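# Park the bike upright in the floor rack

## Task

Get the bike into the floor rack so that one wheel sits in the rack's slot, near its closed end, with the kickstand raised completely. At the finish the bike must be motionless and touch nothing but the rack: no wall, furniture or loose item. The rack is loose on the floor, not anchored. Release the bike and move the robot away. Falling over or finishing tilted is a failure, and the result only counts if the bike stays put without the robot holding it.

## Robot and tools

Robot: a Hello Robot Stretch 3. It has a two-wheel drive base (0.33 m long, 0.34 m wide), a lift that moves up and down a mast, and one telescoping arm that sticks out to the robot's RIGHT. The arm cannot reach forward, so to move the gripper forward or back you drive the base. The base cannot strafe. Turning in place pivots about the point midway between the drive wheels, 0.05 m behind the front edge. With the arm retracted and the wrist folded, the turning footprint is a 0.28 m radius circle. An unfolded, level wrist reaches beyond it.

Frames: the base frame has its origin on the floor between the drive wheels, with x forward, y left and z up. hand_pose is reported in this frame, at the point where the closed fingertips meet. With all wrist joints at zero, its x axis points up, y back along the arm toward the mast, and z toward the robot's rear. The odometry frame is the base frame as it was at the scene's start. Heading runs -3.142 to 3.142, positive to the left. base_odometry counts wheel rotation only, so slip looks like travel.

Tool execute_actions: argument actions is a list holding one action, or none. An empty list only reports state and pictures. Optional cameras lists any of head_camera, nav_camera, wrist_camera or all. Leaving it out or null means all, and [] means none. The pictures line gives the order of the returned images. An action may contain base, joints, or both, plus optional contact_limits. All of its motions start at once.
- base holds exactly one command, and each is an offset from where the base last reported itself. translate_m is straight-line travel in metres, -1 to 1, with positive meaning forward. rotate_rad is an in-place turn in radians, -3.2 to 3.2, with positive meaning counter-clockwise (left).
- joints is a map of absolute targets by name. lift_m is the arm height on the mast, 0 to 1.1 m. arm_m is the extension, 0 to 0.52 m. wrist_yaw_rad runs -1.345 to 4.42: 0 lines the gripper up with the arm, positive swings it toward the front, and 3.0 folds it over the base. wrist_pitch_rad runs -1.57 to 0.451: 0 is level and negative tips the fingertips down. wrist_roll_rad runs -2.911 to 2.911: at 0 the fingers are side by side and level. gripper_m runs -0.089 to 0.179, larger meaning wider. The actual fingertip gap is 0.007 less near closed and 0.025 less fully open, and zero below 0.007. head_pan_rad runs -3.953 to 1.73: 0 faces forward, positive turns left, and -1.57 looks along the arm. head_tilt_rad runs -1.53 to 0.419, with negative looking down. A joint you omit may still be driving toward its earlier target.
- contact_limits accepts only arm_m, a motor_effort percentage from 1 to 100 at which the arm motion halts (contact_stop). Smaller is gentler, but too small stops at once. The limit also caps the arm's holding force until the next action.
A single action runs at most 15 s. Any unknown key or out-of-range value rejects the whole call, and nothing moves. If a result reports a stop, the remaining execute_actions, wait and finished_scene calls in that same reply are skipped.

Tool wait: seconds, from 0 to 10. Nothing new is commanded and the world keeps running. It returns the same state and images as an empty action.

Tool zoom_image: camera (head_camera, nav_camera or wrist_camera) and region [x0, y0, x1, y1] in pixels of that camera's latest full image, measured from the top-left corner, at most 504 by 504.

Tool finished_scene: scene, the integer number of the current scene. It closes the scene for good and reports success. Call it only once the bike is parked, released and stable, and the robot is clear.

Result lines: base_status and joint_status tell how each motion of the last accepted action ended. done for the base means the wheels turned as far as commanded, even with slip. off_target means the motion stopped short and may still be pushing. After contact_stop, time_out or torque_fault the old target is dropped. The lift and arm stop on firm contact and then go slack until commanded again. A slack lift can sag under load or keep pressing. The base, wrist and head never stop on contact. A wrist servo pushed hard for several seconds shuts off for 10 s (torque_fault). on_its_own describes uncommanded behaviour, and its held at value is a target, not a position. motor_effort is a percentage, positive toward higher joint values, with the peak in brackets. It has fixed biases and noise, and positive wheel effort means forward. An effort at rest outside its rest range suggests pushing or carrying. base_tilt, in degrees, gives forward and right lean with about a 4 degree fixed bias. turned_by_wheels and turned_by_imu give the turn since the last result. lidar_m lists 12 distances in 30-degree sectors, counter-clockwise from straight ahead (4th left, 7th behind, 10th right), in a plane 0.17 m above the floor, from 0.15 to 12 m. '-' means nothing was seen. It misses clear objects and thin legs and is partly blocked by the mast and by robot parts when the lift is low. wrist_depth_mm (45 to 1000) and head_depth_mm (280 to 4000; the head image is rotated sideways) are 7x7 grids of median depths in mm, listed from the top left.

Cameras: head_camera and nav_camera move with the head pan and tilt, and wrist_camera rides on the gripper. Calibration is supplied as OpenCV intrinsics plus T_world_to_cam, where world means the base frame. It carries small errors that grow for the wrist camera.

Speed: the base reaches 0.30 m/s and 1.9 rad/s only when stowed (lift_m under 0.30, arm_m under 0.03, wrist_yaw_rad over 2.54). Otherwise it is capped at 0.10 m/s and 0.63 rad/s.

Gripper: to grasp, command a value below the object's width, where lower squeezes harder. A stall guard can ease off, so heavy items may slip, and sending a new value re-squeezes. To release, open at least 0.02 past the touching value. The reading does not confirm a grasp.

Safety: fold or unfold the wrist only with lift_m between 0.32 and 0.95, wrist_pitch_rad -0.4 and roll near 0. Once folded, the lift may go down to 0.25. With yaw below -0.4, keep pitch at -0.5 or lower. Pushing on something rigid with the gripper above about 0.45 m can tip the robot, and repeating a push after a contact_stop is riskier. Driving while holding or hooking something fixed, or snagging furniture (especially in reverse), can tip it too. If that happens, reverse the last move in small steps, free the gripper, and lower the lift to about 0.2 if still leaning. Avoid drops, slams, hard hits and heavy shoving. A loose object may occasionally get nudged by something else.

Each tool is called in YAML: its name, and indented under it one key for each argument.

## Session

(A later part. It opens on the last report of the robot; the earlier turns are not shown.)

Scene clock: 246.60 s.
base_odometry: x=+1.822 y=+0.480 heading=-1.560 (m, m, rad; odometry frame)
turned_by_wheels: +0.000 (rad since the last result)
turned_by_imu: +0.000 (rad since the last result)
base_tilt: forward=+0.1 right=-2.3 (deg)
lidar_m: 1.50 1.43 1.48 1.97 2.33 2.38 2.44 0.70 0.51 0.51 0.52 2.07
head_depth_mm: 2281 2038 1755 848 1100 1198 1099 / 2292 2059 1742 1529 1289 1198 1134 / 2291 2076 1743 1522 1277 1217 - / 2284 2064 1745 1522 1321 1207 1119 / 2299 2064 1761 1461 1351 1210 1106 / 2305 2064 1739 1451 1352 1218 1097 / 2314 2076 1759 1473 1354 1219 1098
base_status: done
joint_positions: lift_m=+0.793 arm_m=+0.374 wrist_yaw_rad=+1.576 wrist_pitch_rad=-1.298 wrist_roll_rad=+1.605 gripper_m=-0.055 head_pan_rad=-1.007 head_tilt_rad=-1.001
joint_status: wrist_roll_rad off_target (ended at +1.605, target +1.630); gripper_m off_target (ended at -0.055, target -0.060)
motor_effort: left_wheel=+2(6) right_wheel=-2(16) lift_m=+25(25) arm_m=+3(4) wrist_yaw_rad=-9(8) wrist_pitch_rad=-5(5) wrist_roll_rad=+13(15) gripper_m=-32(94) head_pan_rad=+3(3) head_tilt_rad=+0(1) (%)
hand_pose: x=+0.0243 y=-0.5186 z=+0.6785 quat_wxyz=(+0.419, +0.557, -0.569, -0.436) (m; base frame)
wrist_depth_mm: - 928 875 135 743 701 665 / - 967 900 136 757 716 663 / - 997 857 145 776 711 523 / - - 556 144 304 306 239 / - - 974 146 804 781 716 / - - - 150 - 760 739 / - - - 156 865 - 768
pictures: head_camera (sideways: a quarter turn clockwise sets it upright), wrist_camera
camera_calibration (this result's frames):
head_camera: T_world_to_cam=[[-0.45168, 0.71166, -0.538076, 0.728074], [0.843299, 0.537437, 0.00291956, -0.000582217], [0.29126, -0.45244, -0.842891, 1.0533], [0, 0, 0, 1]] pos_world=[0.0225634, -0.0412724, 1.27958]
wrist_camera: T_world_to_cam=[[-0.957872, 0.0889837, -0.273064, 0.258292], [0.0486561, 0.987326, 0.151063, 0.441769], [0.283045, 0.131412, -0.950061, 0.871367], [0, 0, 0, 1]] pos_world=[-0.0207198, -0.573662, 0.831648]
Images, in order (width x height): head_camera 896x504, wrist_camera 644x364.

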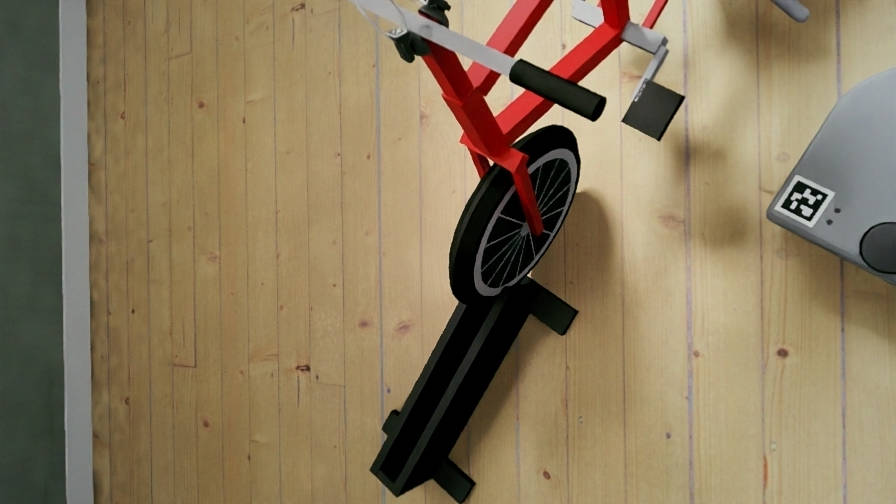

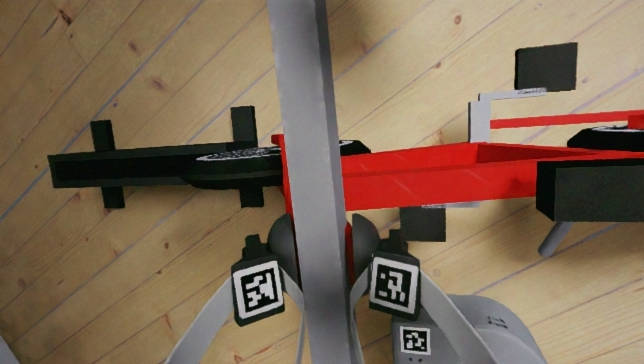

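execute_actions:
  actions:
    - {"base": {"translate_m": 0.03}, "joints": {"gripper_m": -0.07, "wrist_roll_rad": 1.66}}
  cameras: ["wrist_camera", "head_camera"]

Scene clock: 248.67 s.
base_odometry: x=+1.822 y=+0.450 heading=-1.560 (m, m, rad; odometry frame)
turned_by_wheels: +0.000 (rad since the last result)
turned_by_imu: +0.000 (rad since the last result)
base_tilt: forward=+0.1 right=-2.3 (deg)
lidar_m: 1.48 1.41 1.46 1.95 2.35 2.40 2.46 0.70 0.51 0.51 0.52 2.04
head_depth_mm: 2266 2065 1747 848 1105 1202 1095 / 2295 2054 1737 1536 1115 1192 1121 / 2286 2058 1765 1538 1268 1217 - / 2290 2053 1753 1527 1319 1221 1121 / 2288 2058 1746 1419 1338 1220 1099 / 2248 2070 1751 1442 1352 1219 1105 / 2295 2058 1763 1477 1350 1222 1097
base_status: done
joint_positions: lift_m=+0.793 arm_m=+0.374 wrist_yaw_rad=+1.581 wrist_pitch_rad=-1.298 wrist_roll_rad=+1.630 gripper_m=-0.065 head_pan_rad=-1.007 head_tilt_rad=-1.001
joint_status: wrist_roll_rad off_target (ended at +1.630, target +1.660); gripper_m off_target (ended at -0.065, target -0.070)
motor_effort: left_wheel=+3(7) right_wheel=-3(21) lift_m=+25(24) arm_m=+3(3) wrist_yaw_rad=-12(12) wrist_pitch_rad=-5(8) wrist_roll_rad=+15(19) gripper_m=-36(100) head_pan_rad=+4(3) head_tilt_rad=+0(1) (%)
hand_pose: x=+0.0243 y=-0.5183 z=+0.6785 quat_wxyz=(+0.413, +0.553, -0.573, -0.442) (m; base frame)
wrist_depth_mm: - 919 873 136 734 708 640 / - 1000 885 136 759 699 669 / - - 882 146 776 549 518 / - - 566 144 302 298 236 / - - 975 146 811 775 707 / - - - 150 - 795 735 / - - - 517 903 - 750
pictures: head_camera (sideways: a quarter turn clockwise sets it upright), wrist_camera
camera_calibration (this result's frames):
head_camera: T_world_to_cam=[[-0.451686, 0.711653, -0.53808, 0.728079], [0.843293, 0.537446, 0.00291954, -0.000582161], [0.291266, -0.45244, -0.842889, 1.0533], [0, 0, 0, 1]] pos_world=[0.0225639, -0.0412723, 1.27958]
wrist_camera: T_world_to_cam=[[-0.955979, 0.109389, -0.272282, 0.268248], [0.0677869, 0.985145, 0.157782, 0.435388], [0.285496, 0.132379, -0.949193, 0.87119], [0, 0, 0, 1]] pos_world=[-0.0217952, -0.573591, 0.83127]
Images, in order (width x height): head_camera 896x504, wrist_camera 644x364.

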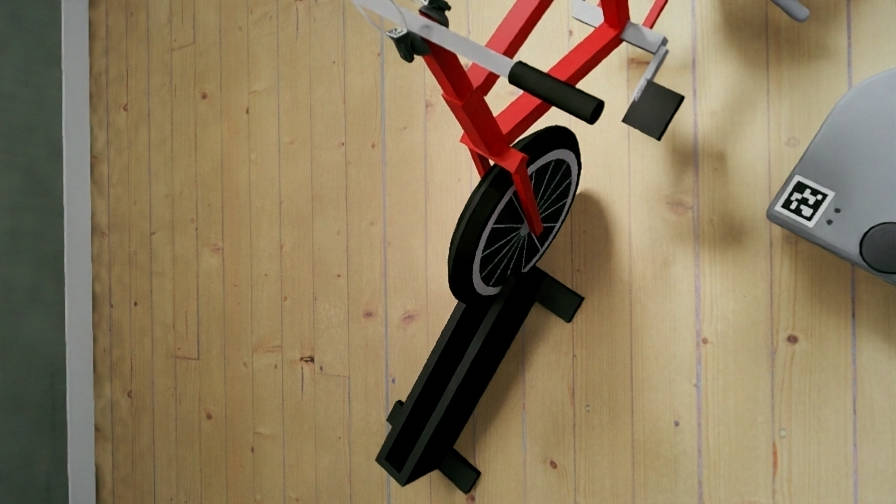

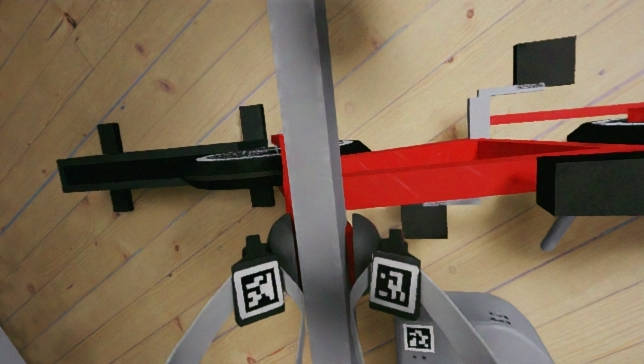

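zoom_image:
  camera: "wrist_camera"
  region: [40, 80, 340, 240]

zoom_image:
  camera: "wrist_camera"
  region: [240, 0, 420, 240]

Region (40, 80, 340, 240) of wrist_camera's 644x364 image, scaled by 1.680; it fills the top 269 rows of this view, and the rest is white.

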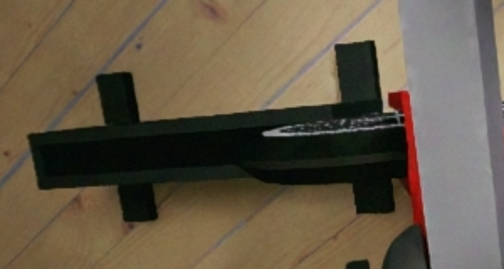

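Region (240, 0, 420, 240) of wrist_camera's 644x364 image, scaled by 2.100; it fills the left 378 columns of this view, and the rest is white.

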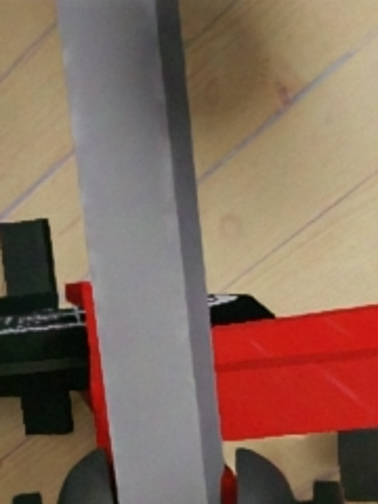

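execute_actions:
  actions:
    - {"base": {"translate_m": 0.05}, "joints": {"gripper_m": -0.06, "wrist_roll_rad": 1.615, "arm_m": 0.376}}
  cameras: ["wrist_camera", "head_camera"]

Scene clock: 250.50 s.
base_odometry: x=+1.823 y=+0.400 heading=-1.560 (m, m, rad; odometry frame)
turned_by_wheels: +0.000 (rad since the last result)
turned_by_imu: +0.000 (rad since the last result)
base_tilt: forward=+0.1 right=-2.3 (deg)
lidar_m: 1.43 1.37 1.41 1.88 2.37 2.43 2.51 0.70 0.51 0.51 0.52 1.98
head_depth_mm: 2275 2054 1752 854 1101 1196 1095 / 2286 2062 1757 1513 1117 1197 1130 / 2253 2048 1750 1528 1267 1215 - / 2277 2071 1769 1531 1307 1214 1120 / 2292 2075 1746 1427 1349 1217 1096 / 2290 2045 1761 1451 1358 1217 1107 / 2262 2058 1764 1477 1368 1216 1110
base_status: done
joint_positions: lift_m=+0.793 arm_m=+0.376 wrist_yaw_rad=+1.578 wrist_pitch_rad=-1.300 wrist_roll_rad=+1.605 gripper_m=-0.053 head_pan_rad=-1.007 head_tilt_rad=-1.001
joint_status: gripper_m off_target (ended at -0.053, target -0.060); the others done
on_its_own: gripper_m is held at -0.053, not at your -0.060, by its stall guard, which is still easing
motor_effort: left_wheel=+0(8) right_wheel=+2(16) lift_m=+25(24) arm_m=+3(5) wrist_yaw_rad=-9(11) wrist_pitch_rad=-3(5) wrist_roll_rad=+5(13) gripper_m=-9(35) head_pan_rad=+4(3) head_tilt_rad=+0(1) (%)
hand_pose: x=+0.0236 y=-0.5205 z=+0.6784 quat_wxyz=(+0.420, +0.557, -0.568, -0.436) (m; base frame)
wrist_depth_mm: - 930 861 133 743 700 652 / - 976 860 136 775 729 675 / - 950 893 144 774 726 532 / - - 548 142 300 303 241 / - - 963 146 807 779 710 / - - - 150 - 791 729 / - - - 156 903 787 767
pictures: head_camera (sideways: a quarter turn clockwise sets it upright), wrist_camera
camera_calibration (this result's frames):
head_camera: T_world_to_cam=[[-0.451693, 0.711647, -0.538082, 0.728082], [0.843288, 0.537454, 0.00291953, -0.000582115], [0.291272, -0.452439, -0.842887, 1.05329], [0, 0, 0, 1]] pos_world=[0.0225644, -0.0412722, 1.27958]
wrist_camera: T_world_to_cam=[[-0.958731, 0.0876345, -0.270473, 0.255339], [0.0476347, 0.987375, 0.151066, 0.443791], [0.280297, 0.131948, -0.950801, 0.872544], [0, 0, 0, 1]] pos_world=[-0.0209098, -0.575695, 0.831637]
Images, in order (width x height): head_camera 896x504, wrist_camera 644x364.

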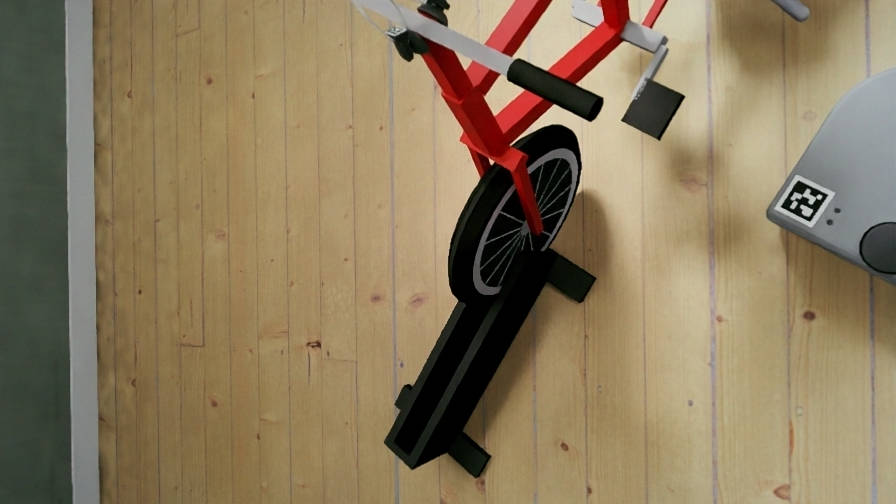

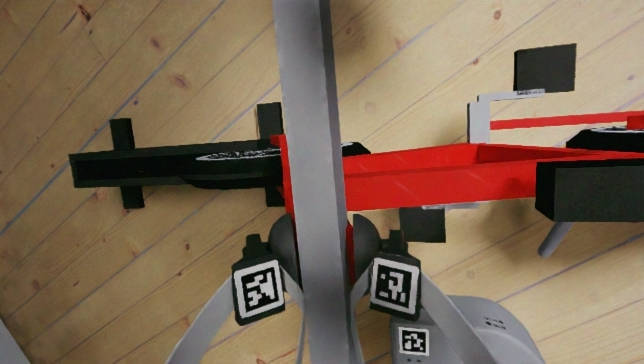

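execute_actions:
  actions:
    - {"base": {"translate_m": 0.06}, "joints": {"gripper_m": -0.07}}
  cameras: ["wrist_camera", "head_camera"]

Scene clock: 252.53 s.
base_odometry: x=+1.823 y=+0.340 heading=-1.560 (m, m, rad; odometry frame)
turned_by_wheels: +0.000 (rad since the last result)
turned_by_imu: +0.000 (rad since the last result)
base_tilt: forward=+0.1 right=-2.3 (deg)
lidar_m: 1.38 1.31 1.36 1.81 2.41 2.46 2.56 0.70 0.51 0.51 0.52 1.90
head_depth_mm: 2262 2069 1746 851 1101 1199 1098 / 2255 2042 1751 1528 1121 1193 1120 / 2256 2052 1734 1533 1272 1217 - / 2262 2062 1740 1262 1309 1216 1123 / 2242 2062 1750 1418 1344 1211 1098 / 2235 2076 1768 1455 1352 1214 1105 / 2244 2059 1760 1528 1351 1216 1103
base_status: done
joint_positions: lift_m=+0.793 arm_m=+0.376 wrist_yaw_rad=+1.575 wrist_pitch_rad=-1.301 wrist_roll_rad=+1.606 gripper_m=-0.061 head_pan_rad=-1.007 head_tilt_rad=-1.001
joint_status: gripper_m off_target (ended at -0.061, target -0.070)
on_its_own: gripper_m is held at -0.063, not at your -0.070, by its stall guard, which is still easing
motor_effort: left_wheel=-2(8) right_wheel=+4(18) lift_m=+24(25) arm_m=+3(3) wrist_yaw_rad=-7(9) wrist_pitch_rad=-3(4) wrist_roll_rad=+4(5) gripper_m=-34(99) head_pan_rad=+4(3) head_tilt_rad=+0(1) (%)
hand_pose: x=+0.0234 y=-0.5206 z=+0.6783 quat_wxyz=(+0.420, +0.556, -0.569, -0.437) (m; base frame)
wrist_depth_mm: - 949 894 133 755 707 658 / - 950 895 136 765 705 666 / - 977 919 142 787 588 526 / - - 548 143 300 304 240 / - - 980 145 798 765 713 / - - - 150 - 779 744 / - - - 155 883 - 746
pictures: head_camera (sideways: a quarter turn clockwise sets it upright), wrist_camera
camera_calibration (this result's frames):
head_camera: T_world_to_cam=[[-0.451692, 0.711642, -0.538089, 0.728091], [0.843286, 0.537457, 0.0029195, -0.000582067], [0.291277, -0.452445, -0.842883, 1.05329], [0, 0, 0, 1]] pos_world=[0.0225646, -0.0412723, 1.27958]
wrist_camera: T_world_to_cam=[[-0.958615, 0.0913148, -0.269665, 0.25651], [0.0514822, 0.987152, 0.151262, 0.443595], [0.280013, 0.131119, -0.951, 0.872306], [0, 0, 0, 1]] pos_world=[-0.0211995, -0.575695, 0.831635]
Images, in order (width x height): head_camera 896x504, wrist_camera 644x364.

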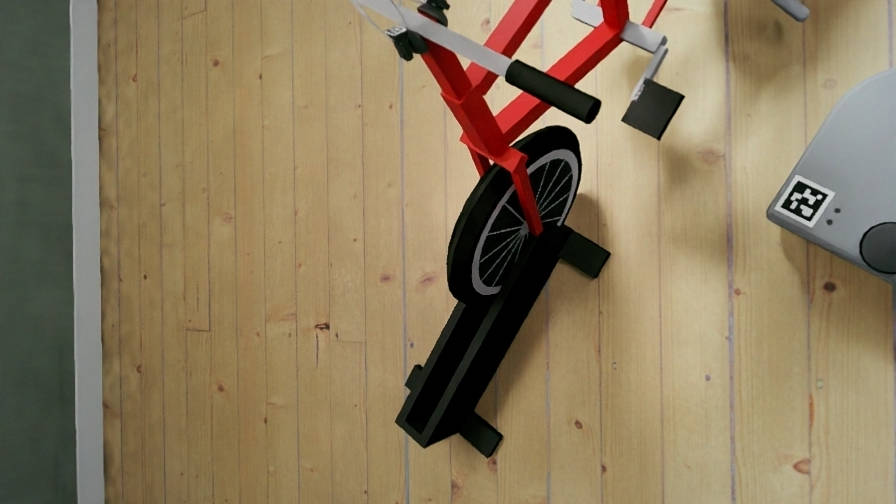

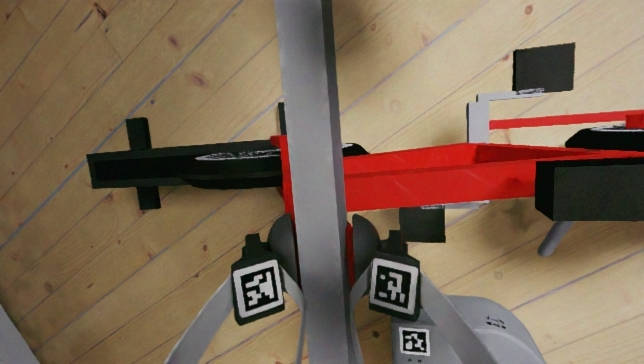

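The wheel is rolling in freely, so I'm continuing in short steps.

execute_actions:
  actions:
    - {"base": {"translate_m": 0.08}, "joints": {"gripper_m": -0.06}}
  cameras: ["wrist_camera", "head_camera"]

Scene clock: 254.70 s.
base_odometry: x=+1.824 y=+0.260 heading=-1.560 (m, m, rad; odometry frame)
turned_by_wheels: +0.000 (rad since the last result)
turned_by_imu: +0.000 (rad since the last result)
base_tilt: forward=+0.2 right=-2.3 (deg)
lidar_m: 1.30 1.25 1.28 1.72 2.44 2.50 2.63 0.70 0.51 0.51 0.52 1.80
head_depth_mm: 2232 2052 1747 851 1106 1192 1086 / 2232 2074 1745 1450 1117 1176 1131 / 2198 2037 1754 1515 1241 1211 - / 2240 2071 1758 1249 1305 1211 1129 / 2180 2045 1755 1425 1347 1217 1102 / 2213 2061 1760 1459 1350 1212 1103 / 2226 2074 1765 1538 1349 1213 1102
base_status: done
joint_positions: lift_m=+0.793 arm_m=+0.376 wrist_yaw_rad=+1.575 wrist_pitch_rad=-1.295 wrist_roll_rad=+1.606 gripper_m=-0.051 head_pan_rad=-1.007 head_tilt_rad=-1.001
joint_status: gripper_m off_target (ended at -0.051, target -0.060)
on_its_own: gripper_m is held at -0.050, not at your -0.060, by its stall guard, which is still easing
motor_effort: left_wheel=+0(4) right_wheel=+0(20) lift_m=+23(24) arm_m=+3(3) wrist_yaw_rad=-7(7) wrist_pitch_rad=-6(7) wrist_roll_rad=+4(4) gripper_m=-3(36) head_pan_rad=+4(4) head_tilt_rad=+0(0) (%)
hand_pose: x=+0.0250 y=-0.5206 z=+0.6787 quat_wxyz=(+0.418, +0.557, -0.570, -0.436) (m; base frame)
wrist_depth_mm: - 933 855 133 765 689 667 / - 955 874 137 763 711 659 / - 994 899 144 781 720 515 / - 990 550 143 305 303 238 / - - 978 145 799 768 697 / - - - 150 - 789 745 / - - - 154 894 - 758
pictures: head_camera (sideways: a quarter turn clockwise sets it upright), wrist_camera
camera_calibration (this result's frames):
head_camera: T_world_to_cam=[[-0.451692, 0.71164, -0.538092, 0.728094], [0.843286, 0.537458, 0.00291949, -0.000582049], [0.291279, -0.452446, -0.842881, 1.05329], [0, 0, 0, 1]] pos_world=[0.0225647, -0.0412723, 1.27958]
wrist_camera: T_world_to_cam=[[-0.956825, 0.0916787, -0.275828, 0.262504], [0.0508501, 0.987118, 0.1517, 0.443151], [0.286182, 0.131124, -0.949161, 0.870804], [0, 0, 0, 1]] pos_world=[-0.0205728, -0.575692, 0.831713]
Images, in order (width x height): head_camera 896x504, wrist_camera 644x364.

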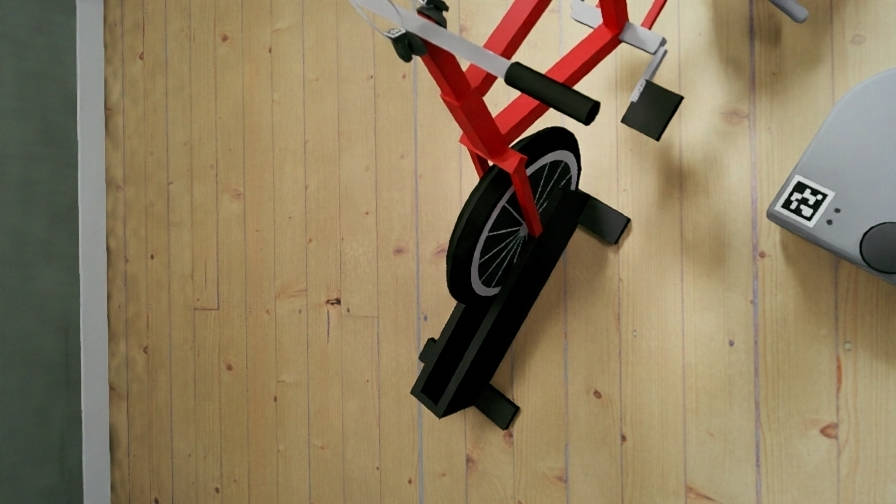

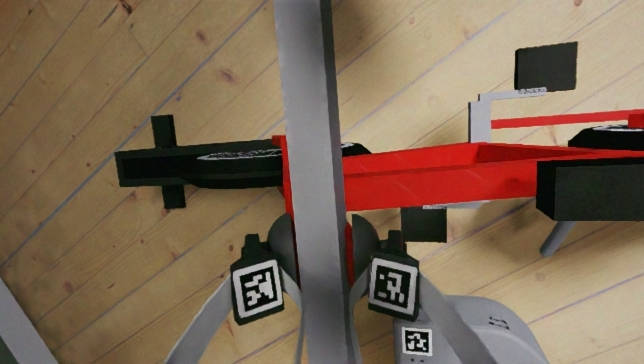

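execute_actions:
  actions:
    - {"base": {"translate_m": 0.1}, "joints": {"gripper_m": -0.07, "arm_m": 0.378}}
  cameras: ["wrist_camera", "head_camera"]

Scene clock: 256.87 s.
base_odometry: x=+1.825 y=+0.160 heading=-1.560 (m, m, rad; odometry frame)
turned_by_wheels: +0.000 (rad since the last result)
turned_by_imu: +0.000 (rad since the last result)
base_tilt: forward=+0.0 right=-2.3 (deg)
lidar_m: 1.22 1.16 1.20 1.61 2.50 2.55 2.72 0.70 0.51 0.51 0.52 1.68
head_depth_mm: 2181 2076 1752 851 1098 1192 1079 / 2181 2052 1747 1441 1116 1172 1127 / 2164 2049 1741 1523 1205 1207 - / 2142 2059 1735 1258 1307 1210 1130 / 2160 2069 1757 1430 1344 1208 1102 / 2166 2060 1750 1521 1361 1215 1101 / 2142 2078 1769 1529 1353 1216 1099
base_status: done
joint_positions: lift_m=+0.793 arm_m=+0.378 wrist_yaw_rad=+1.575 wrist_pitch_rad=-1.295 wrist_roll_rad=+1.606 gripper_m=-0.061 head_pan_rad=-1.007 head_tilt_rad=-1.001
joint_status: gripper_m off_target (ended at -0.061, target -0.070); the others done
on_its_own: gripper_m is held at -0.063, not at your -0.070, by its stall guard, which is still easing
motor_effort: left_wheel=+1(5) right_wheel=+0(19) lift_m=+23(23) arm_m=+3(3) wrist_yaw_rad=-7(8) wrist_pitch_rad=-6(6) wrist_roll_rad=+4(4) gripper_m=-34(100) head_pan_rad=+3(3) head_tilt_rad=+0(1) (%)
hand_pose: x=+0.0251 y=-0.5226 z=+0.6787 quat_wxyz=(+0.418, +0.557, -0.571, -0.436) (m; base frame)
wrist_depth_mm: - 933 871 133 737 703 651 / - 962 879 136 779 718 665 / - - 899 144 778 719 519 / - - 553 143 299 303 240 / - - 985 146 804 772 706 / - - - 150 - 786 722 / - - - 154 871 - 742
pictures: head_camera (sideways: a quarter turn clockwise sets it upright), wrist_camera
camera_calibration (this result's frames):
head_camera: T_world_to_cam=[[-0.451695, 0.711638, -0.538092, 0.728094], [0.843283, 0.537461, 0.00291949, -0.000582036], [0.291281, -0.452445, -0.842881, 1.05329], [0, 0, 0, 1]] pos_world=[0.0225649, -0.0412723, 1.27958]
wrist_camera: T_world_to_cam=[[-0.956755, 0.0919727, -0.275974, 0.262977], [0.0511302, 0.987102, 0.151708, 0.445107], [0.286367, 0.131036, -0.949117, 0.870982], [0, 0, 0, 1]] pos_world=[-0.0205744, -0.577683, 0.831713]
Images, in order (width x height): head_camera 896x504, wrist_camera 644x364.

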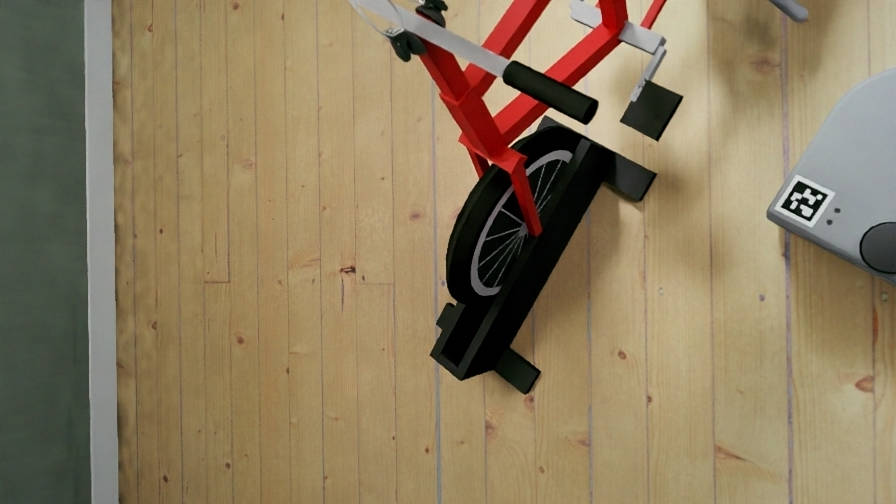

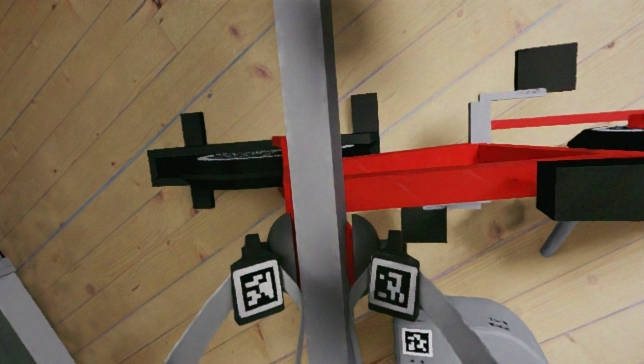

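zoom_image:
  camera: "head_camera"
  region: [400, 200, 620, 420]

Region (400, 200, 620, 420) of head_camera's 896x504 image, scaled by 2.291, with more detail than that image has.

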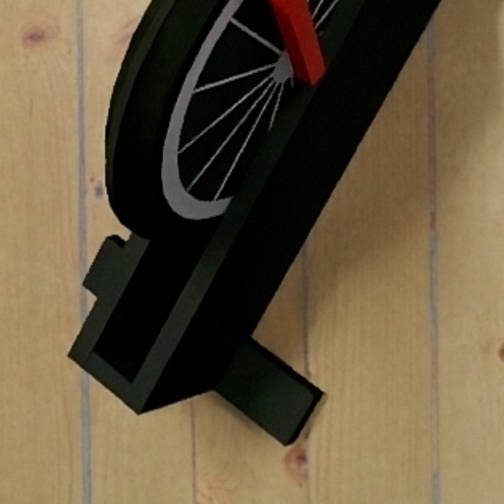

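execute_actions:
  actions:
    - {"base": {"translate_m": 0.11}, "joints": {"gripper_m": -0.06, "arm_m": 0.379}}
  cameras: ["wrist_camera", "head_camera"]

Scene clock: 259.40 s.
base_odometry: x=+1.827 y=+0.050 heading=-1.560 (m, m, rad; odometry frame)
turned_by_wheels: +0.000 (rad since the last result)
turned_by_imu: +0.000 (rad since the last result)
base_tilt: forward=+0.1 right=-2.3 (deg)
lidar_m: 1.12 1.07 1.10 1.48 2.55 2.62 2.82 0.71 0.51 0.51 0.52 1.54
head_depth_mm: 2107 2052 1754 853 1104 1197 1083 / 2106 2061 1758 1435 1124 1178 1132 / 2091 2054 1741 1530 1213 1207 - / 2116 2047 1762 1259 1309 1218 1120 / 2091 2068 1766 1535 1346 1214 1098 / 2105 2050 1752 1540 1356 1222 1106 / 2117 2067 1764 1528 1359 1211 1104
base_status: done
joint_positions: lift_m=+0.793 arm_m=+0.379 wrist_yaw_rad=+1.575 wrist_pitch_rad=-1.295 wrist_roll_rad=+1.606 gripper_m=-0.048 head_pan_rad=-1.007 head_tilt_rad=-1.001
joint_status: gripper_m off_target (ended at -0.048, target -0.060); the others done
on_its_own: gripper_m is held at -0.050, not at your -0.060, by its stall guard, which is still easing
motor_effort: left_wheel=+0(6) right_wheel=+0(17) lift_m=+22(23) arm_m=+3(4) wrist_yaw_rad=-6(8) wrist_pitch_rad=-6(6) wrist_roll_rad=+4(4) gripper_m=-29(35) head_pan_rad=+3(3) head_tilt_rad=+1(1) (%)
hand_pose: x=+0.0249 y=-0.5237 z=+0.6787 quat_wxyz=(+0.418, +0.557, -0.570, -0.436) (m; base frame)
wrist_depth_mm: - 938 878 133 750 708 651 / - 980 861 136 769 713 661 / - - 901 144 766 702 522 / - - 570 143 303 302 239 / - - 966 145 818 772 701 / - - - 150 - 780 732 / - - - 155 883 - 753
pictures: head_camera (sideways: a quarter turn clockwise sets it upright), wrist_camera
camera_calibration (this result's frames):
head_camera: T_world_to_cam=[[-0.451698, 0.711635, -0.538093, 0.728096], [0.843281, 0.537465, 0.00291949, -0.000582015], [0.291284, -0.452445, -0.84288, 1.05329], [0, 0, 0, 1]] pos_world=[0.022565, -0.0412722, 1.27958]
wrist_camera: T_world_to_cam=[[-0.956857, 0.0920997, -0.275577, 0.262765], [0.0513248, 0.987096, 0.151685, 0.446134], [0.28599, 0.130997, -0.949236, 0.871198], [0, 0, 0, 1]] pos_world=[-0.0206234, -0.578701, 0.831713]
Images, in order (width x height): head_camera 896x504, wrist_camera 644x364.

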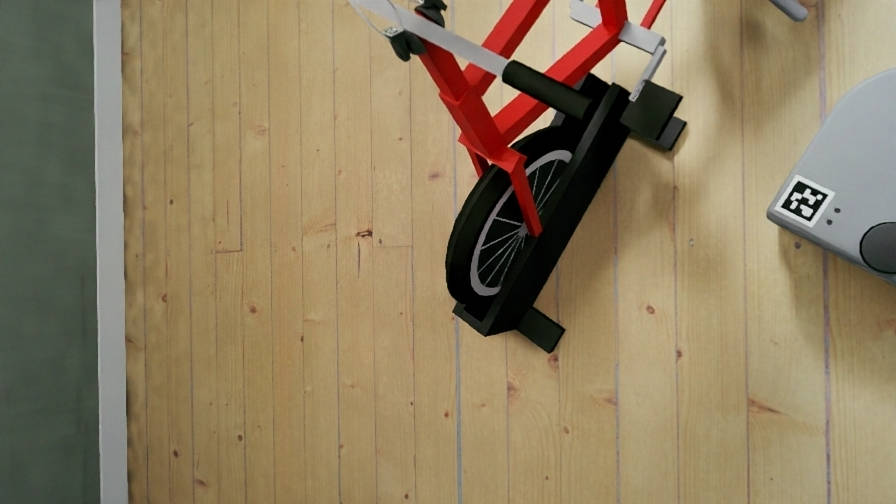

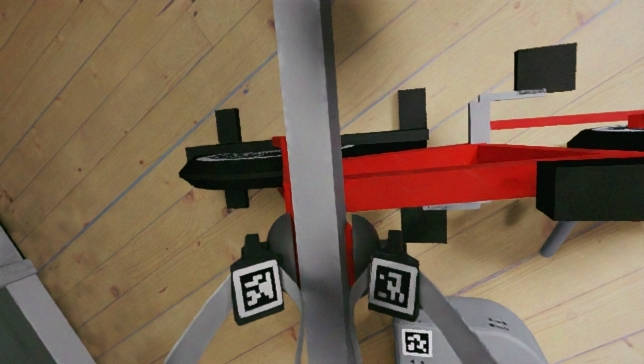

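execute_actions:
  actions:
    - {"base": {"translate_m": 0.028}, "joints": {"gripper_m": -0.07}}
  cameras: ["wrist_camera", "head_camera"]

Scene clock: 260.80 s.
base_odometry: x=+1.827 y=+0.022 heading=-1.560 (m, m, rad; odometry frame)
turned_by_wheels: +0.000 (rad since the last result)
turned_by_imu: +0.000 (rad since the last result)
base_tilt: forward=+0.1 right=-2.3 (deg)
lidar_m: 1.10 1.05 1.08 1.44 2.58 2.64 2.85 0.71 0.51 0.51 0.52 1.51
head_depth_mm: 2124 2046 1749 856 1100 1194 1084 / 2087 2028 1737 1453 1118 1181 1128 / 2085 2034 1763 1532 1212 1214 - / 2091 2059 1750 1264 1319 1217 1117 / 2077 2044 1753 1517 1355 1215 1096 / 2076 2037 1774 1514 1342 1209 1096 / 2093 2082 1763 1530 1349 1216 1105
base_status: done
joint_positions: lift_m=+0.793 arm_m=+0.379 wrist_yaw_rad=+1.575 wrist_pitch_rad=-1.297 wrist_roll_rad=+1.606 gripper_m=-0.065 head_pan_rad=-1.007 head_tilt_rad=-1.001
joint_status: gripper_m off_target (ended at -0.065, target -0.070)
motor_effort: left_wheel=+0(7) right_wheel=+2(17) lift_m=+24(25) arm_m=+3(3) wrist_yaw_rad=-7(7) wrist_pitch_rad=-5(10) wrist_roll_rad=+4(4) gripper_m=-36(100) head_pan_rad=+3(3) head_tilt_rad=+1(1) (%)
hand_pose: x=+0.0243 y=-0.5237 z=+0.6785 quat_wxyz=(+0.418, +0.557, -0.570, -0.436) (m; base frame)
wrist_depth_mm: - 945 851 133 739 698 660 / - 955 878 136 771 715 663 / - 993 874 145 762 719 521 / - - 553 143 302 306 237 / - - 962 145 801 775 700 / - - - 150 - 777 742 / - - - 155 904 - 754
pictures: head_camera (sideways: a quarter turn clockwise sets it upright), wrist_camera
camera_calibration (this result's frames):
head_camera: T_world_to_cam=[[-0.4517, 0.711634, -0.538093, 0.728096], [0.84328, 0.537467, 0.00291949, -0.000582005], [0.291285, -0.452444, -0.84288, 1.05329], [0, 0, 0, 1]] pos_world=[0.0225652, -0.0412722, 1.27958]
wrist_camera: T_world_to_cam=[[-0.957507, 0.0921012, -0.273309, 0.260617], [0.0516883, 0.987097, 0.151553, 0.446278], [0.28374, 0.130987, -0.949913, 0.8717], [0, 0, 0, 1]] pos_world=[-0.0208612, -0.578703, 0.831633]
Images, in order (width x height): head_camera 896x504, wrist_camera 644x364.

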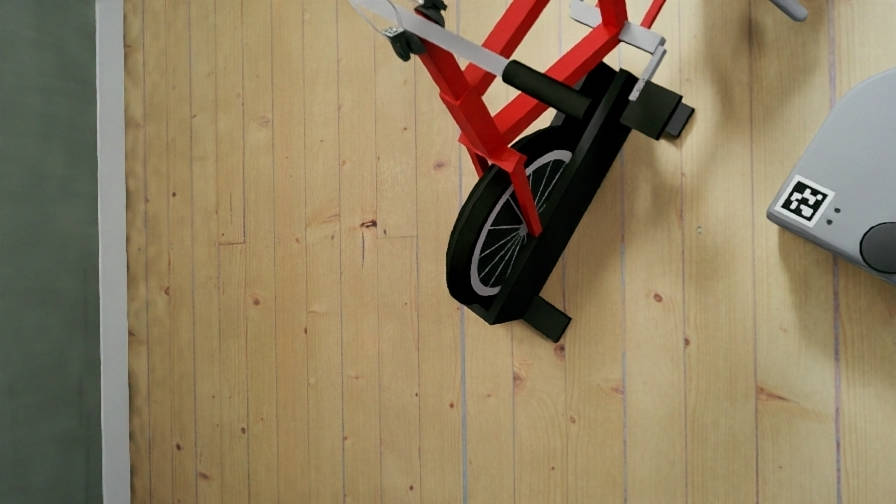

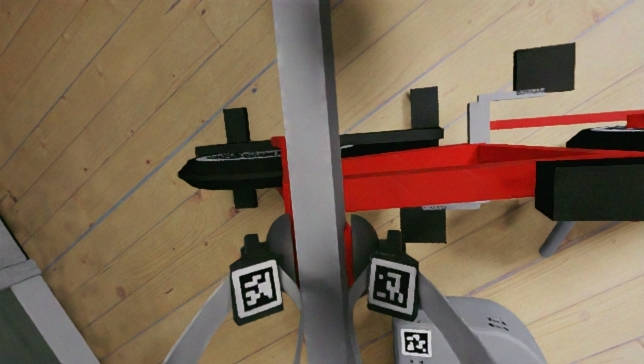

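execute_actions:
  actions:
    - {"joints": {"gripper_m": 0.07, "head_pan_rad": -1.9, "head_tilt_rad": -1.05}}
  cameras: ["wrist_camera", "head_camera"]

Scene clock: 262.77 s.
base_odometry: x=+1.827 y=+0.022 heading=-1.560 (m, m, rad; odometry frame)
turned_by_wheels: +0.000 (rad since the last result)
turned_by_imu: +0.000 (rad since the last result)
base_tilt: forward=+0.1 right=-2.3 (deg)
lidar_m: 1.10 1.05 1.08 1.44 2.57 2.62 2.84 0.70 0.51 0.51 0.52 1.51
head_depth_mm: 2310 1959 1689 1445 1355 - - / 2323 1970 1687 1170 - - - / 2307 1959 1725 - 1306 1239 - / 2297 2008 - 1065 1311 1226 - / 2405 1873 1697 1456 1209 1205 1099 / 2437 - 1650 873 1165 1198 1101 / 2303 1900 1682 1471 1081 1200 1104
base_status: not commanded
joint_positions: lift_m=+0.793 arm_m=+0.379 wrist_yaw_rad=+1.571 wrist_pitch_rad=-1.301 wrist_roll_rad=+1.612 gripper_m=+0.070 head_pan_rad=-1.893 head_tilt_rad=-1.037
joint_status: all done
motor_effort: left_wheel=+0(0) right_wheel=+1(2) lift_m=+24(24) arm_m=+3(3) wrist_yaw_rad=-3(8) wrist_pitch_rad=-3(5) wrist_roll_rad=+1(4) gripper_m=+0(78) head_pan_rad=-3(44) head_tilt_rad=-8(16) (%)
hand_pose: x=+0.0235 y=-0.5238 z=+0.6784 quat_wxyz=(+0.417, +0.554, -0.571, -0.440) (m; base frame)
wrist_depth_mm: - 924 868 137 744 692 667 / - 986 907 135 754 712 660 / - 989 899 139 747 574 520 / - - 546 147 306 306 239 / - - 956 147 804 755 702 / - - - 156 868 786 746 / - - - 158 882 - 751
pictures: head_camera (sideways: a quarter turn clockwise sets it upright), wrist_camera
camera_calibration (this result's frames):
head_camera: T_world_to_cam=[[0.271353, 0.817747, -0.507601, 0.683963], [0.949669, -0.31324, 0.00304294, -0.00139157], [-0.156512, -0.482878, -0.861587, 1.08033], [0, 0, 0, 1]] pos_world=[-0.0151885, -0.0380755, 1.27798]
wrist_camera: T_world_to_cam=[[-0.957566, 0.100946, -0.269959, 0.262138], [0.0609273, 0.986388, 0.152728, 0.445133], [0.281702, 0.129799, -0.950682, 0.871768], [0, 0, 0, 1]] pos_world=[-0.0216849, -0.57869, 0.831556]
Images, in order (width x height): head_camera 896x504, wrist_camera 644x364.

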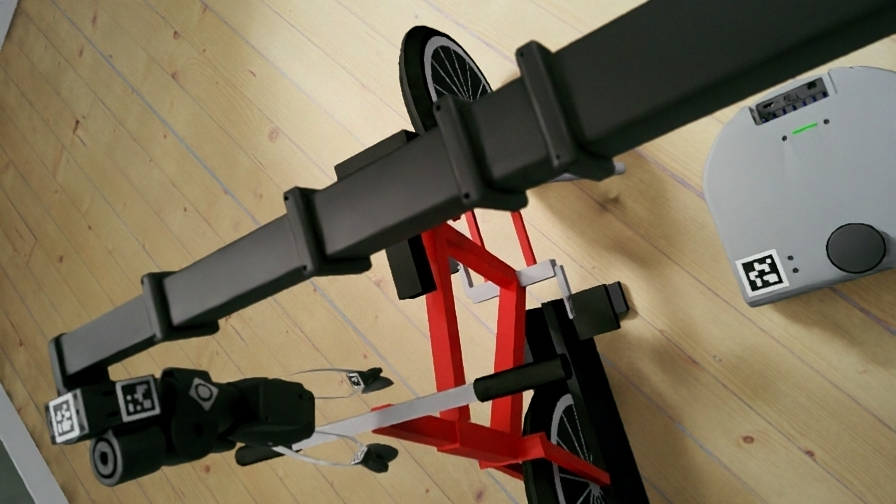

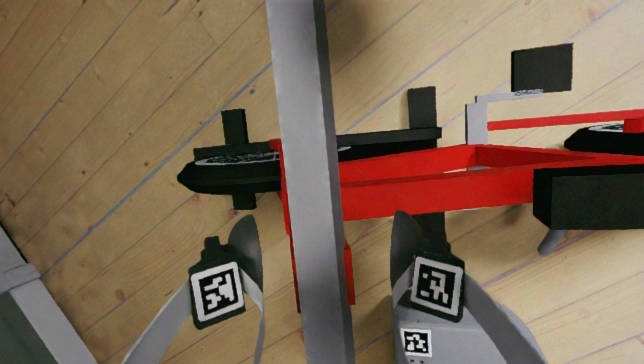

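execute_actions:
  actions:
    - {"joints": {"lift_m": 0.87}}
  cameras: ["wrist_camera", "head_camera"]

Scene clock: 264.43 s.
base_odometry: x=+1.827 y=+0.022 heading=-1.560 (m, m, rad; odometry frame)
turned_by_wheels: +0.000 (rad since the last result)
turned_by_imu: +0.000 (rad since the last result)
base_tilt: forward=+0.1 right=-2.3 (deg)
lidar_m: 1.09 1.05 1.08 1.45 2.57 2.63 2.84 0.70 0.51 0.51 0.52 1.51
head_depth_mm: 2307 1944 1694 - - - 1091 / 2314 1966 1736 - 1294 1197 - / 2342 2042 - 1193 1320 1239 - / 2375 - 1655 991 1312 1226 - / - 1928 1691 1451 1204 1207 1098 / 2296 1952 1682 875 1169 1207 1098 / - 1968 1662 1474 1085 1209 1100
base_status: not commanded
joint_positions: lift_m=+0.870 arm_m=+0.379 wrist_yaw_rad=+1.571 wrist_pitch_rad=-1.301 wrist_roll_rad=+1.612 gripper_m=+0.070 head_pan_rad=-1.893 head_tilt_rad=-1.037
joint_status: all done
motor_effort: left_wheel=+0(1) right_wheel=+1(1) lift_m=+31(32) arm_m=+3(3) wrist_yaw_rad=-4(3) wrist_pitch_rad=-3(3) wrist_roll_rad=+1(1) gripper_m=+0(1) head_pan_rad=-2(3) head_tilt_rad=-8(8) (%)
hand_pose: x=+0.0234 y=-0.5238 z=+0.7551 quat_wxyz=(+0.417, +0.553, -0.571, -0.440) (m; base frame)
wrist_depth_mm: - - 924 853 811 780 713 / - - 945 888 800 610 733 / - - 960 749 815 769 513 / - - 988 356 378 375 300 / - - - 970 903 827 775 / - - - - 939 837 808 / - - - - 603 - 837
pictures: head_camera (sideways: a quarter turn clockwise sets it upright), wrist_camera
camera_calibration (this result's frames):
head_camera: T_world_to_cam=[[0.271383, 0.817737, -0.5076, 0.683963], [0.949658, -0.313275, 0.00304294, -0.0013915], [-0.15653, -0.482872, -0.861587, 1.08033], [0, 0, 0, 1]] pos_world=[-0.0151899, -0.0380748, 1.27798]
wrist_camera: T_world_to_cam=[[-0.957629, 0.101046, -0.269696, 0.282635], [0.0610673, 0.98638, 0.152728, 0.433417], [0.281456, 0.129787, -0.950757, 0.944767], [0, 0, 0, 1]] pos_world=[-0.0217178, -0.578692, 0.908274]
Images, in order (width x height): head_camera 896x504, wrist_camera 644x364.

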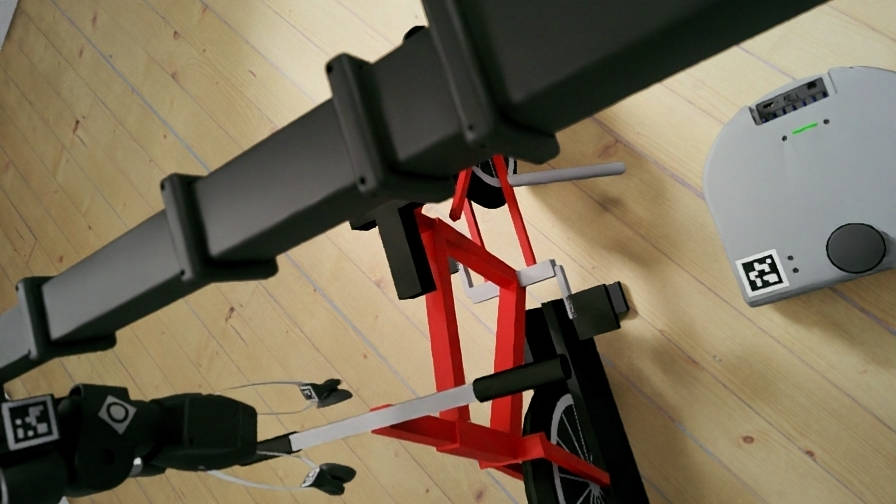

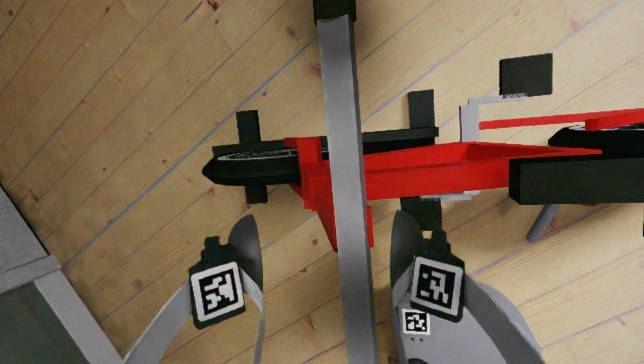

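execute_actions:
  actions:
    - {"base": {"translate_m": -0.12}, "joints": {"arm_m": 0.04, "wrist_yaw_rad": 0.0, "wrist_roll_rad": 0.0, "wrist_pitch_rad": -0.87, "gripper_m": 0.11, "head_pan_rad": -1.45, "head_tilt_rad": -1.15}}
  cameras: ["wrist_camera"]

execute_actions:
  actions:
    - {"base": {"translate_m": -0.15}, "joints": {"lift_m": 0.25}}
  cameras: ["wrist_camera", "head_camera"]

Scene clock: 269.37 s.
base_odometry: x=+1.826 y=+0.142 heading=-1.560 (m, m, rad; odometry frame)
turned_by_wheels: +0.000 (rad since the last result)
turned_by_imu: +0.001 (rad since the last result)
base_tilt: forward=+0.2 right=-2.3 (deg)
lidar_m: 1.20 1.15 1.18 1.59 2.51 2.57 2.74 0.71 0.45 2.37 0.54 0.71
head_depth_mm: 1976 1759 - - 1285 1189 1100 / 1967 1716 - - 1273 1215 - / 1962 1733 - - 1286 - - / 1968 1725 1566 1231 1296 1213 - / 1963 1690 885 1214 1289 1190 1099 / 1971 1739 1564 1107 1292 1194 1107 / 1967 1752 1555 1200 1293 1196 1106
base_status: done
joint_positions: lift_m=+0.870 arm_m=+0.040 wrist_yaw_rad=+0.003 wrist_pitch_rad=-0.884 wrist_roll_rad=+0.002 gripper_m=+0.110 head_pan_rad=-1.457 head_tilt_rad=-1.136
joint_status: all done
motor_effort: left_wheel=-1(8) right_wheel=+2(5) lift_m=+31(31) arm_m=-2(0) wrist_yaw_rad=-3(6) wrist_pitch_rad=+6(7) wrist_roll_rad=-2(4) gripper_m=+0(80) head_pan_rad=+2(33) head_tilt_rad=-9(22) (%)
hand_pose: x=-0.0212 y=-0.3290 z=+0.7951 quat_wxyz=(+0.639, +0.303, -0.639, -0.302) (m; base frame)
wrist_depth_mm: - - - - - - - / - - - - - - - / - - - - - - - / - 475 - 482 464 - - / - 535 683 727 598 672 - / 919 263 875 885 921 934 901 / 873 878 834 853 857 854 845
pictures: wrist_camera
camera_calibration (this result's frames):
wrist_camera: T_world_to_cam=[[-0.99816, 0.0426158, -0.0431431, 0.0307737], [0.0589357, 0.849291, -0.524625, 0.73127], [0.0142837, -0.526202, -0.85024, 0.668667], [0, 0, 0, 1]] pos_world=[-0.0219318, -0.270519, 0.953497]
Images, in order (width x height): wrist_camera 644x364.

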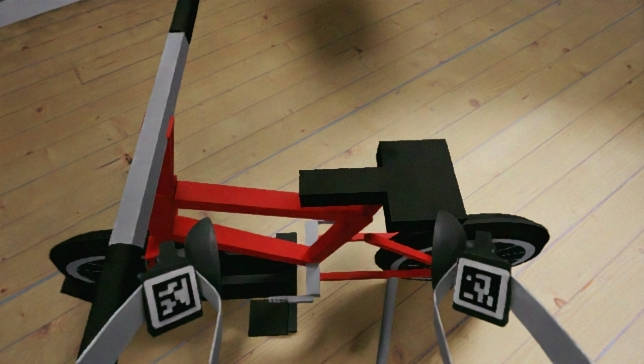

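Scene clock: 275.83 s.
base_odometry: x=+1.824 y=+0.292 heading=-1.560 (m, m, rad; odometry frame)
turned_by_wheels: +0.000 (rad since the last result)
turned_by_imu: +0.001 (rad since the last result)
base_tilt: forward=+0.1 right=-2.3 (deg)
lidar_m: 1.34 1.28 1.31 1.76 2.43 2.49 2.60 2.48 0.52 0.42 0.62 0.71
head_depth_mm: 1968 1719 1545 1356 1294 1196 1125 / 1939 1718 1559 1147 1289 1216 - / 1938 1724 1504 1150 1321 - - / 1963 1728 1551 1363 1294 1213 - / 1968 1735 1558 1276 1290 1199 1103 / 1960 1728 1558 1219 1293 1195 1104 / 1964 1753 900 1199 1285 1195 1103
base_status: done
joint_positions: lift_m=+0.250 arm_m=+0.040 wrist_yaw_rad=+0.003 wrist_pitch_rad=-0.884 wrist_roll_rad=+0.002 gripper_m=+0.110 head_pan_rad=-1.457 head_tilt_rad=-1.136
joint_status: all done
motor_effort: left_wheel=-1(7) right_wheel=+2(3) lift_m=+23(27) arm_m=-2(2) wrist_yaw_rad=-2(2) wrist_pitch_rad=+6(6) wrist_roll_rad=-2(2) gripper_m=+0(0) head_pan_rad=+3(3) head_tilt_rad=-8(9) (%)
hand_pose: x=-0.0212 y=-0.3291 z=+0.1755 quat_wxyz=(+0.639, +0.303, -0.639, -0.302) (m; base frame)
wrist_depth_mm: 210 215 217 218 223 223 253 / 222 461 475 284 291 296 297 / 312 418 424 338 354 362 410 / 358 385 388 371 383 381 382 / 342 354 360 346 357 352 351 / 330 332 329 316 325 331 320 / 310 303 303 299 301 298 298
pictures: head_camera (sideways: a quarter turn clockwise sets it upright), wrist_camera
camera_calibration (this result's frames):
head_camera: T_world_to_cam=[[-0.104734, 0.901526, -0.419858, 0.571967], [0.993133, 0.116943, 0.00336414, -0.00207445], [0.0521325, -0.416623, -0.907583, 1.13883], [0, 0, 0, 1]] pos_world=[0.00259483, -0.0409392, 1.27373]
wrist_camera: T_world_to_cam=[[-0.99816, 0.0426036, -0.043156, 0.00404206], [0.0589361, 0.849143, -0.524865, 0.40624], [0.0142845, -0.526442, -0.850091, 0.141708], [0, 0, 0, 1]] pos_world=[-0.0219318, -0.270527, 0.33386]
Images, in order (width x height): head_camera 896x504, wrist_camera 644x364.

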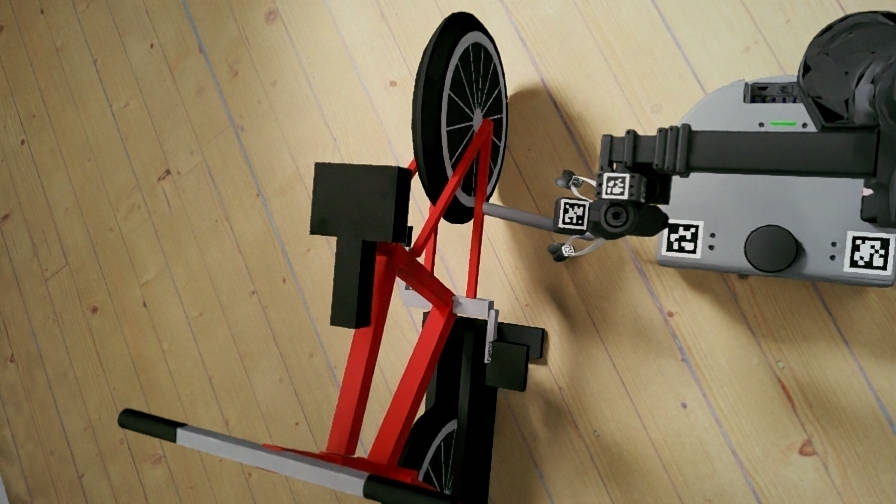

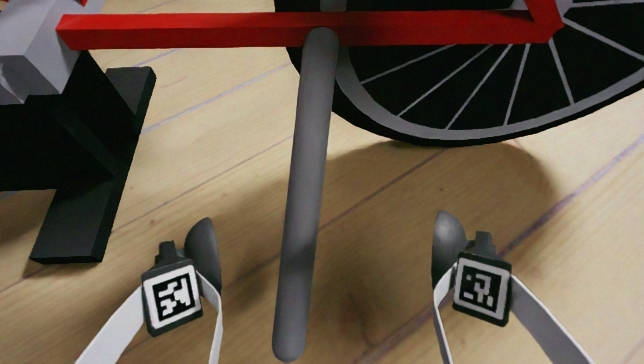

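execute_actions:
  actions:
    - {"joints": {"lift_m": 0.18, "arm_m": 0.083}}
  cameras: ["wrist_camera"]

Scene clock: 277.73 s.
base_odometry: x=+1.824 y=+0.292 heading=-1.560 (m, m, rad; odometry frame)
turned_by_wheels: +0.000 (rad since the last result)
turned_by_imu: +0.000 (rad since the last result)
base_tilt: forward=+0.1 right=-2.3 (deg)
lidar_m: 1.33 1.27 1.31 1.76 2.42 2.49 2.60 2.49 0.52 0.42 0.62 0.71
head_depth_mm: 1960 1729 1543 1355 1295 1187 1110 / 1968 1729 1551 1154 1282 1209 - / 1962 1719 1508 1155 1325 - - / 1952 1743 1557 1350 1283 1212 - / 1978 1763 1558 1277 1288 1185 1105 / 2003 1706 1548 1211 1290 1187 1104 / 1969 1748 901 1194 1292 1195 1101
base_status: not commanded
joint_positions: lift_m=+0.180 arm_m=+0.083 wrist_yaw_rad=+0.003 wrist_pitch_rad=-0.884 wrist_roll_rad=+0.002 gripper_m=+0.110 head_pan_rad=-1.457 head_tilt_rad=-1.136
joint_status: all done
motor_effort: left_wheel=-1(1) right_wheel=+2(2) lift_m=+23(24) arm_m=+3(2) wrist_yaw_rad=-3(1) wrist_pitch_rad=+6(6) wrist_roll_rad=-2(2) gripper_m=+0(0) head_pan_rad=+3(3) head_tilt_rad=-9(9) (%)
hand_pose: x=-0.0212 y=-0.3716 z=+0.1055 quat_wxyz=(+0.639, +0.303, -0.639, -0.302) (m; base frame)
wrist_depth_mm: 434 424 424 136 201 204 206 / 305 370 376 141 236 240 243 / 327 340 337 140 321 293 324 / 292 311 309 144 306 300 300 / 273 283 281 272 279 278 274 / 260 262 255 250 258 259 254 / 242 237 237 236 239 235 238
pictures: wrist_camera
camera_calibration (this result's frames):
wrist_camera: T_world_to_cam=[[-0.998158, 0.0426491, -0.0431568, 0.00284138], [0.0589754, 0.849132, -0.524879, 0.40557], [0.0142602, -0.526457, -0.850082, 0.0598342], [0, 0, 0, 1]] pos_world=[-0.0219357, -0.313003, 0.263862]
Images, in order (width x height): wrist_camera 644x364.

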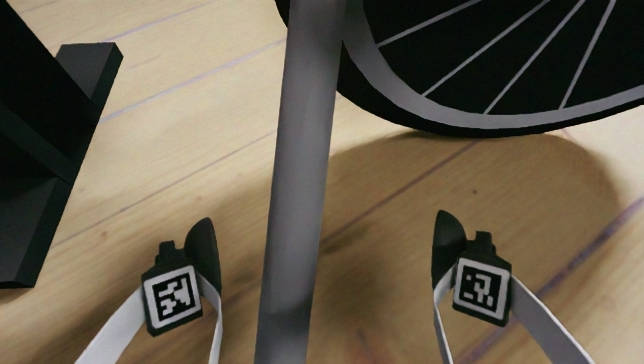

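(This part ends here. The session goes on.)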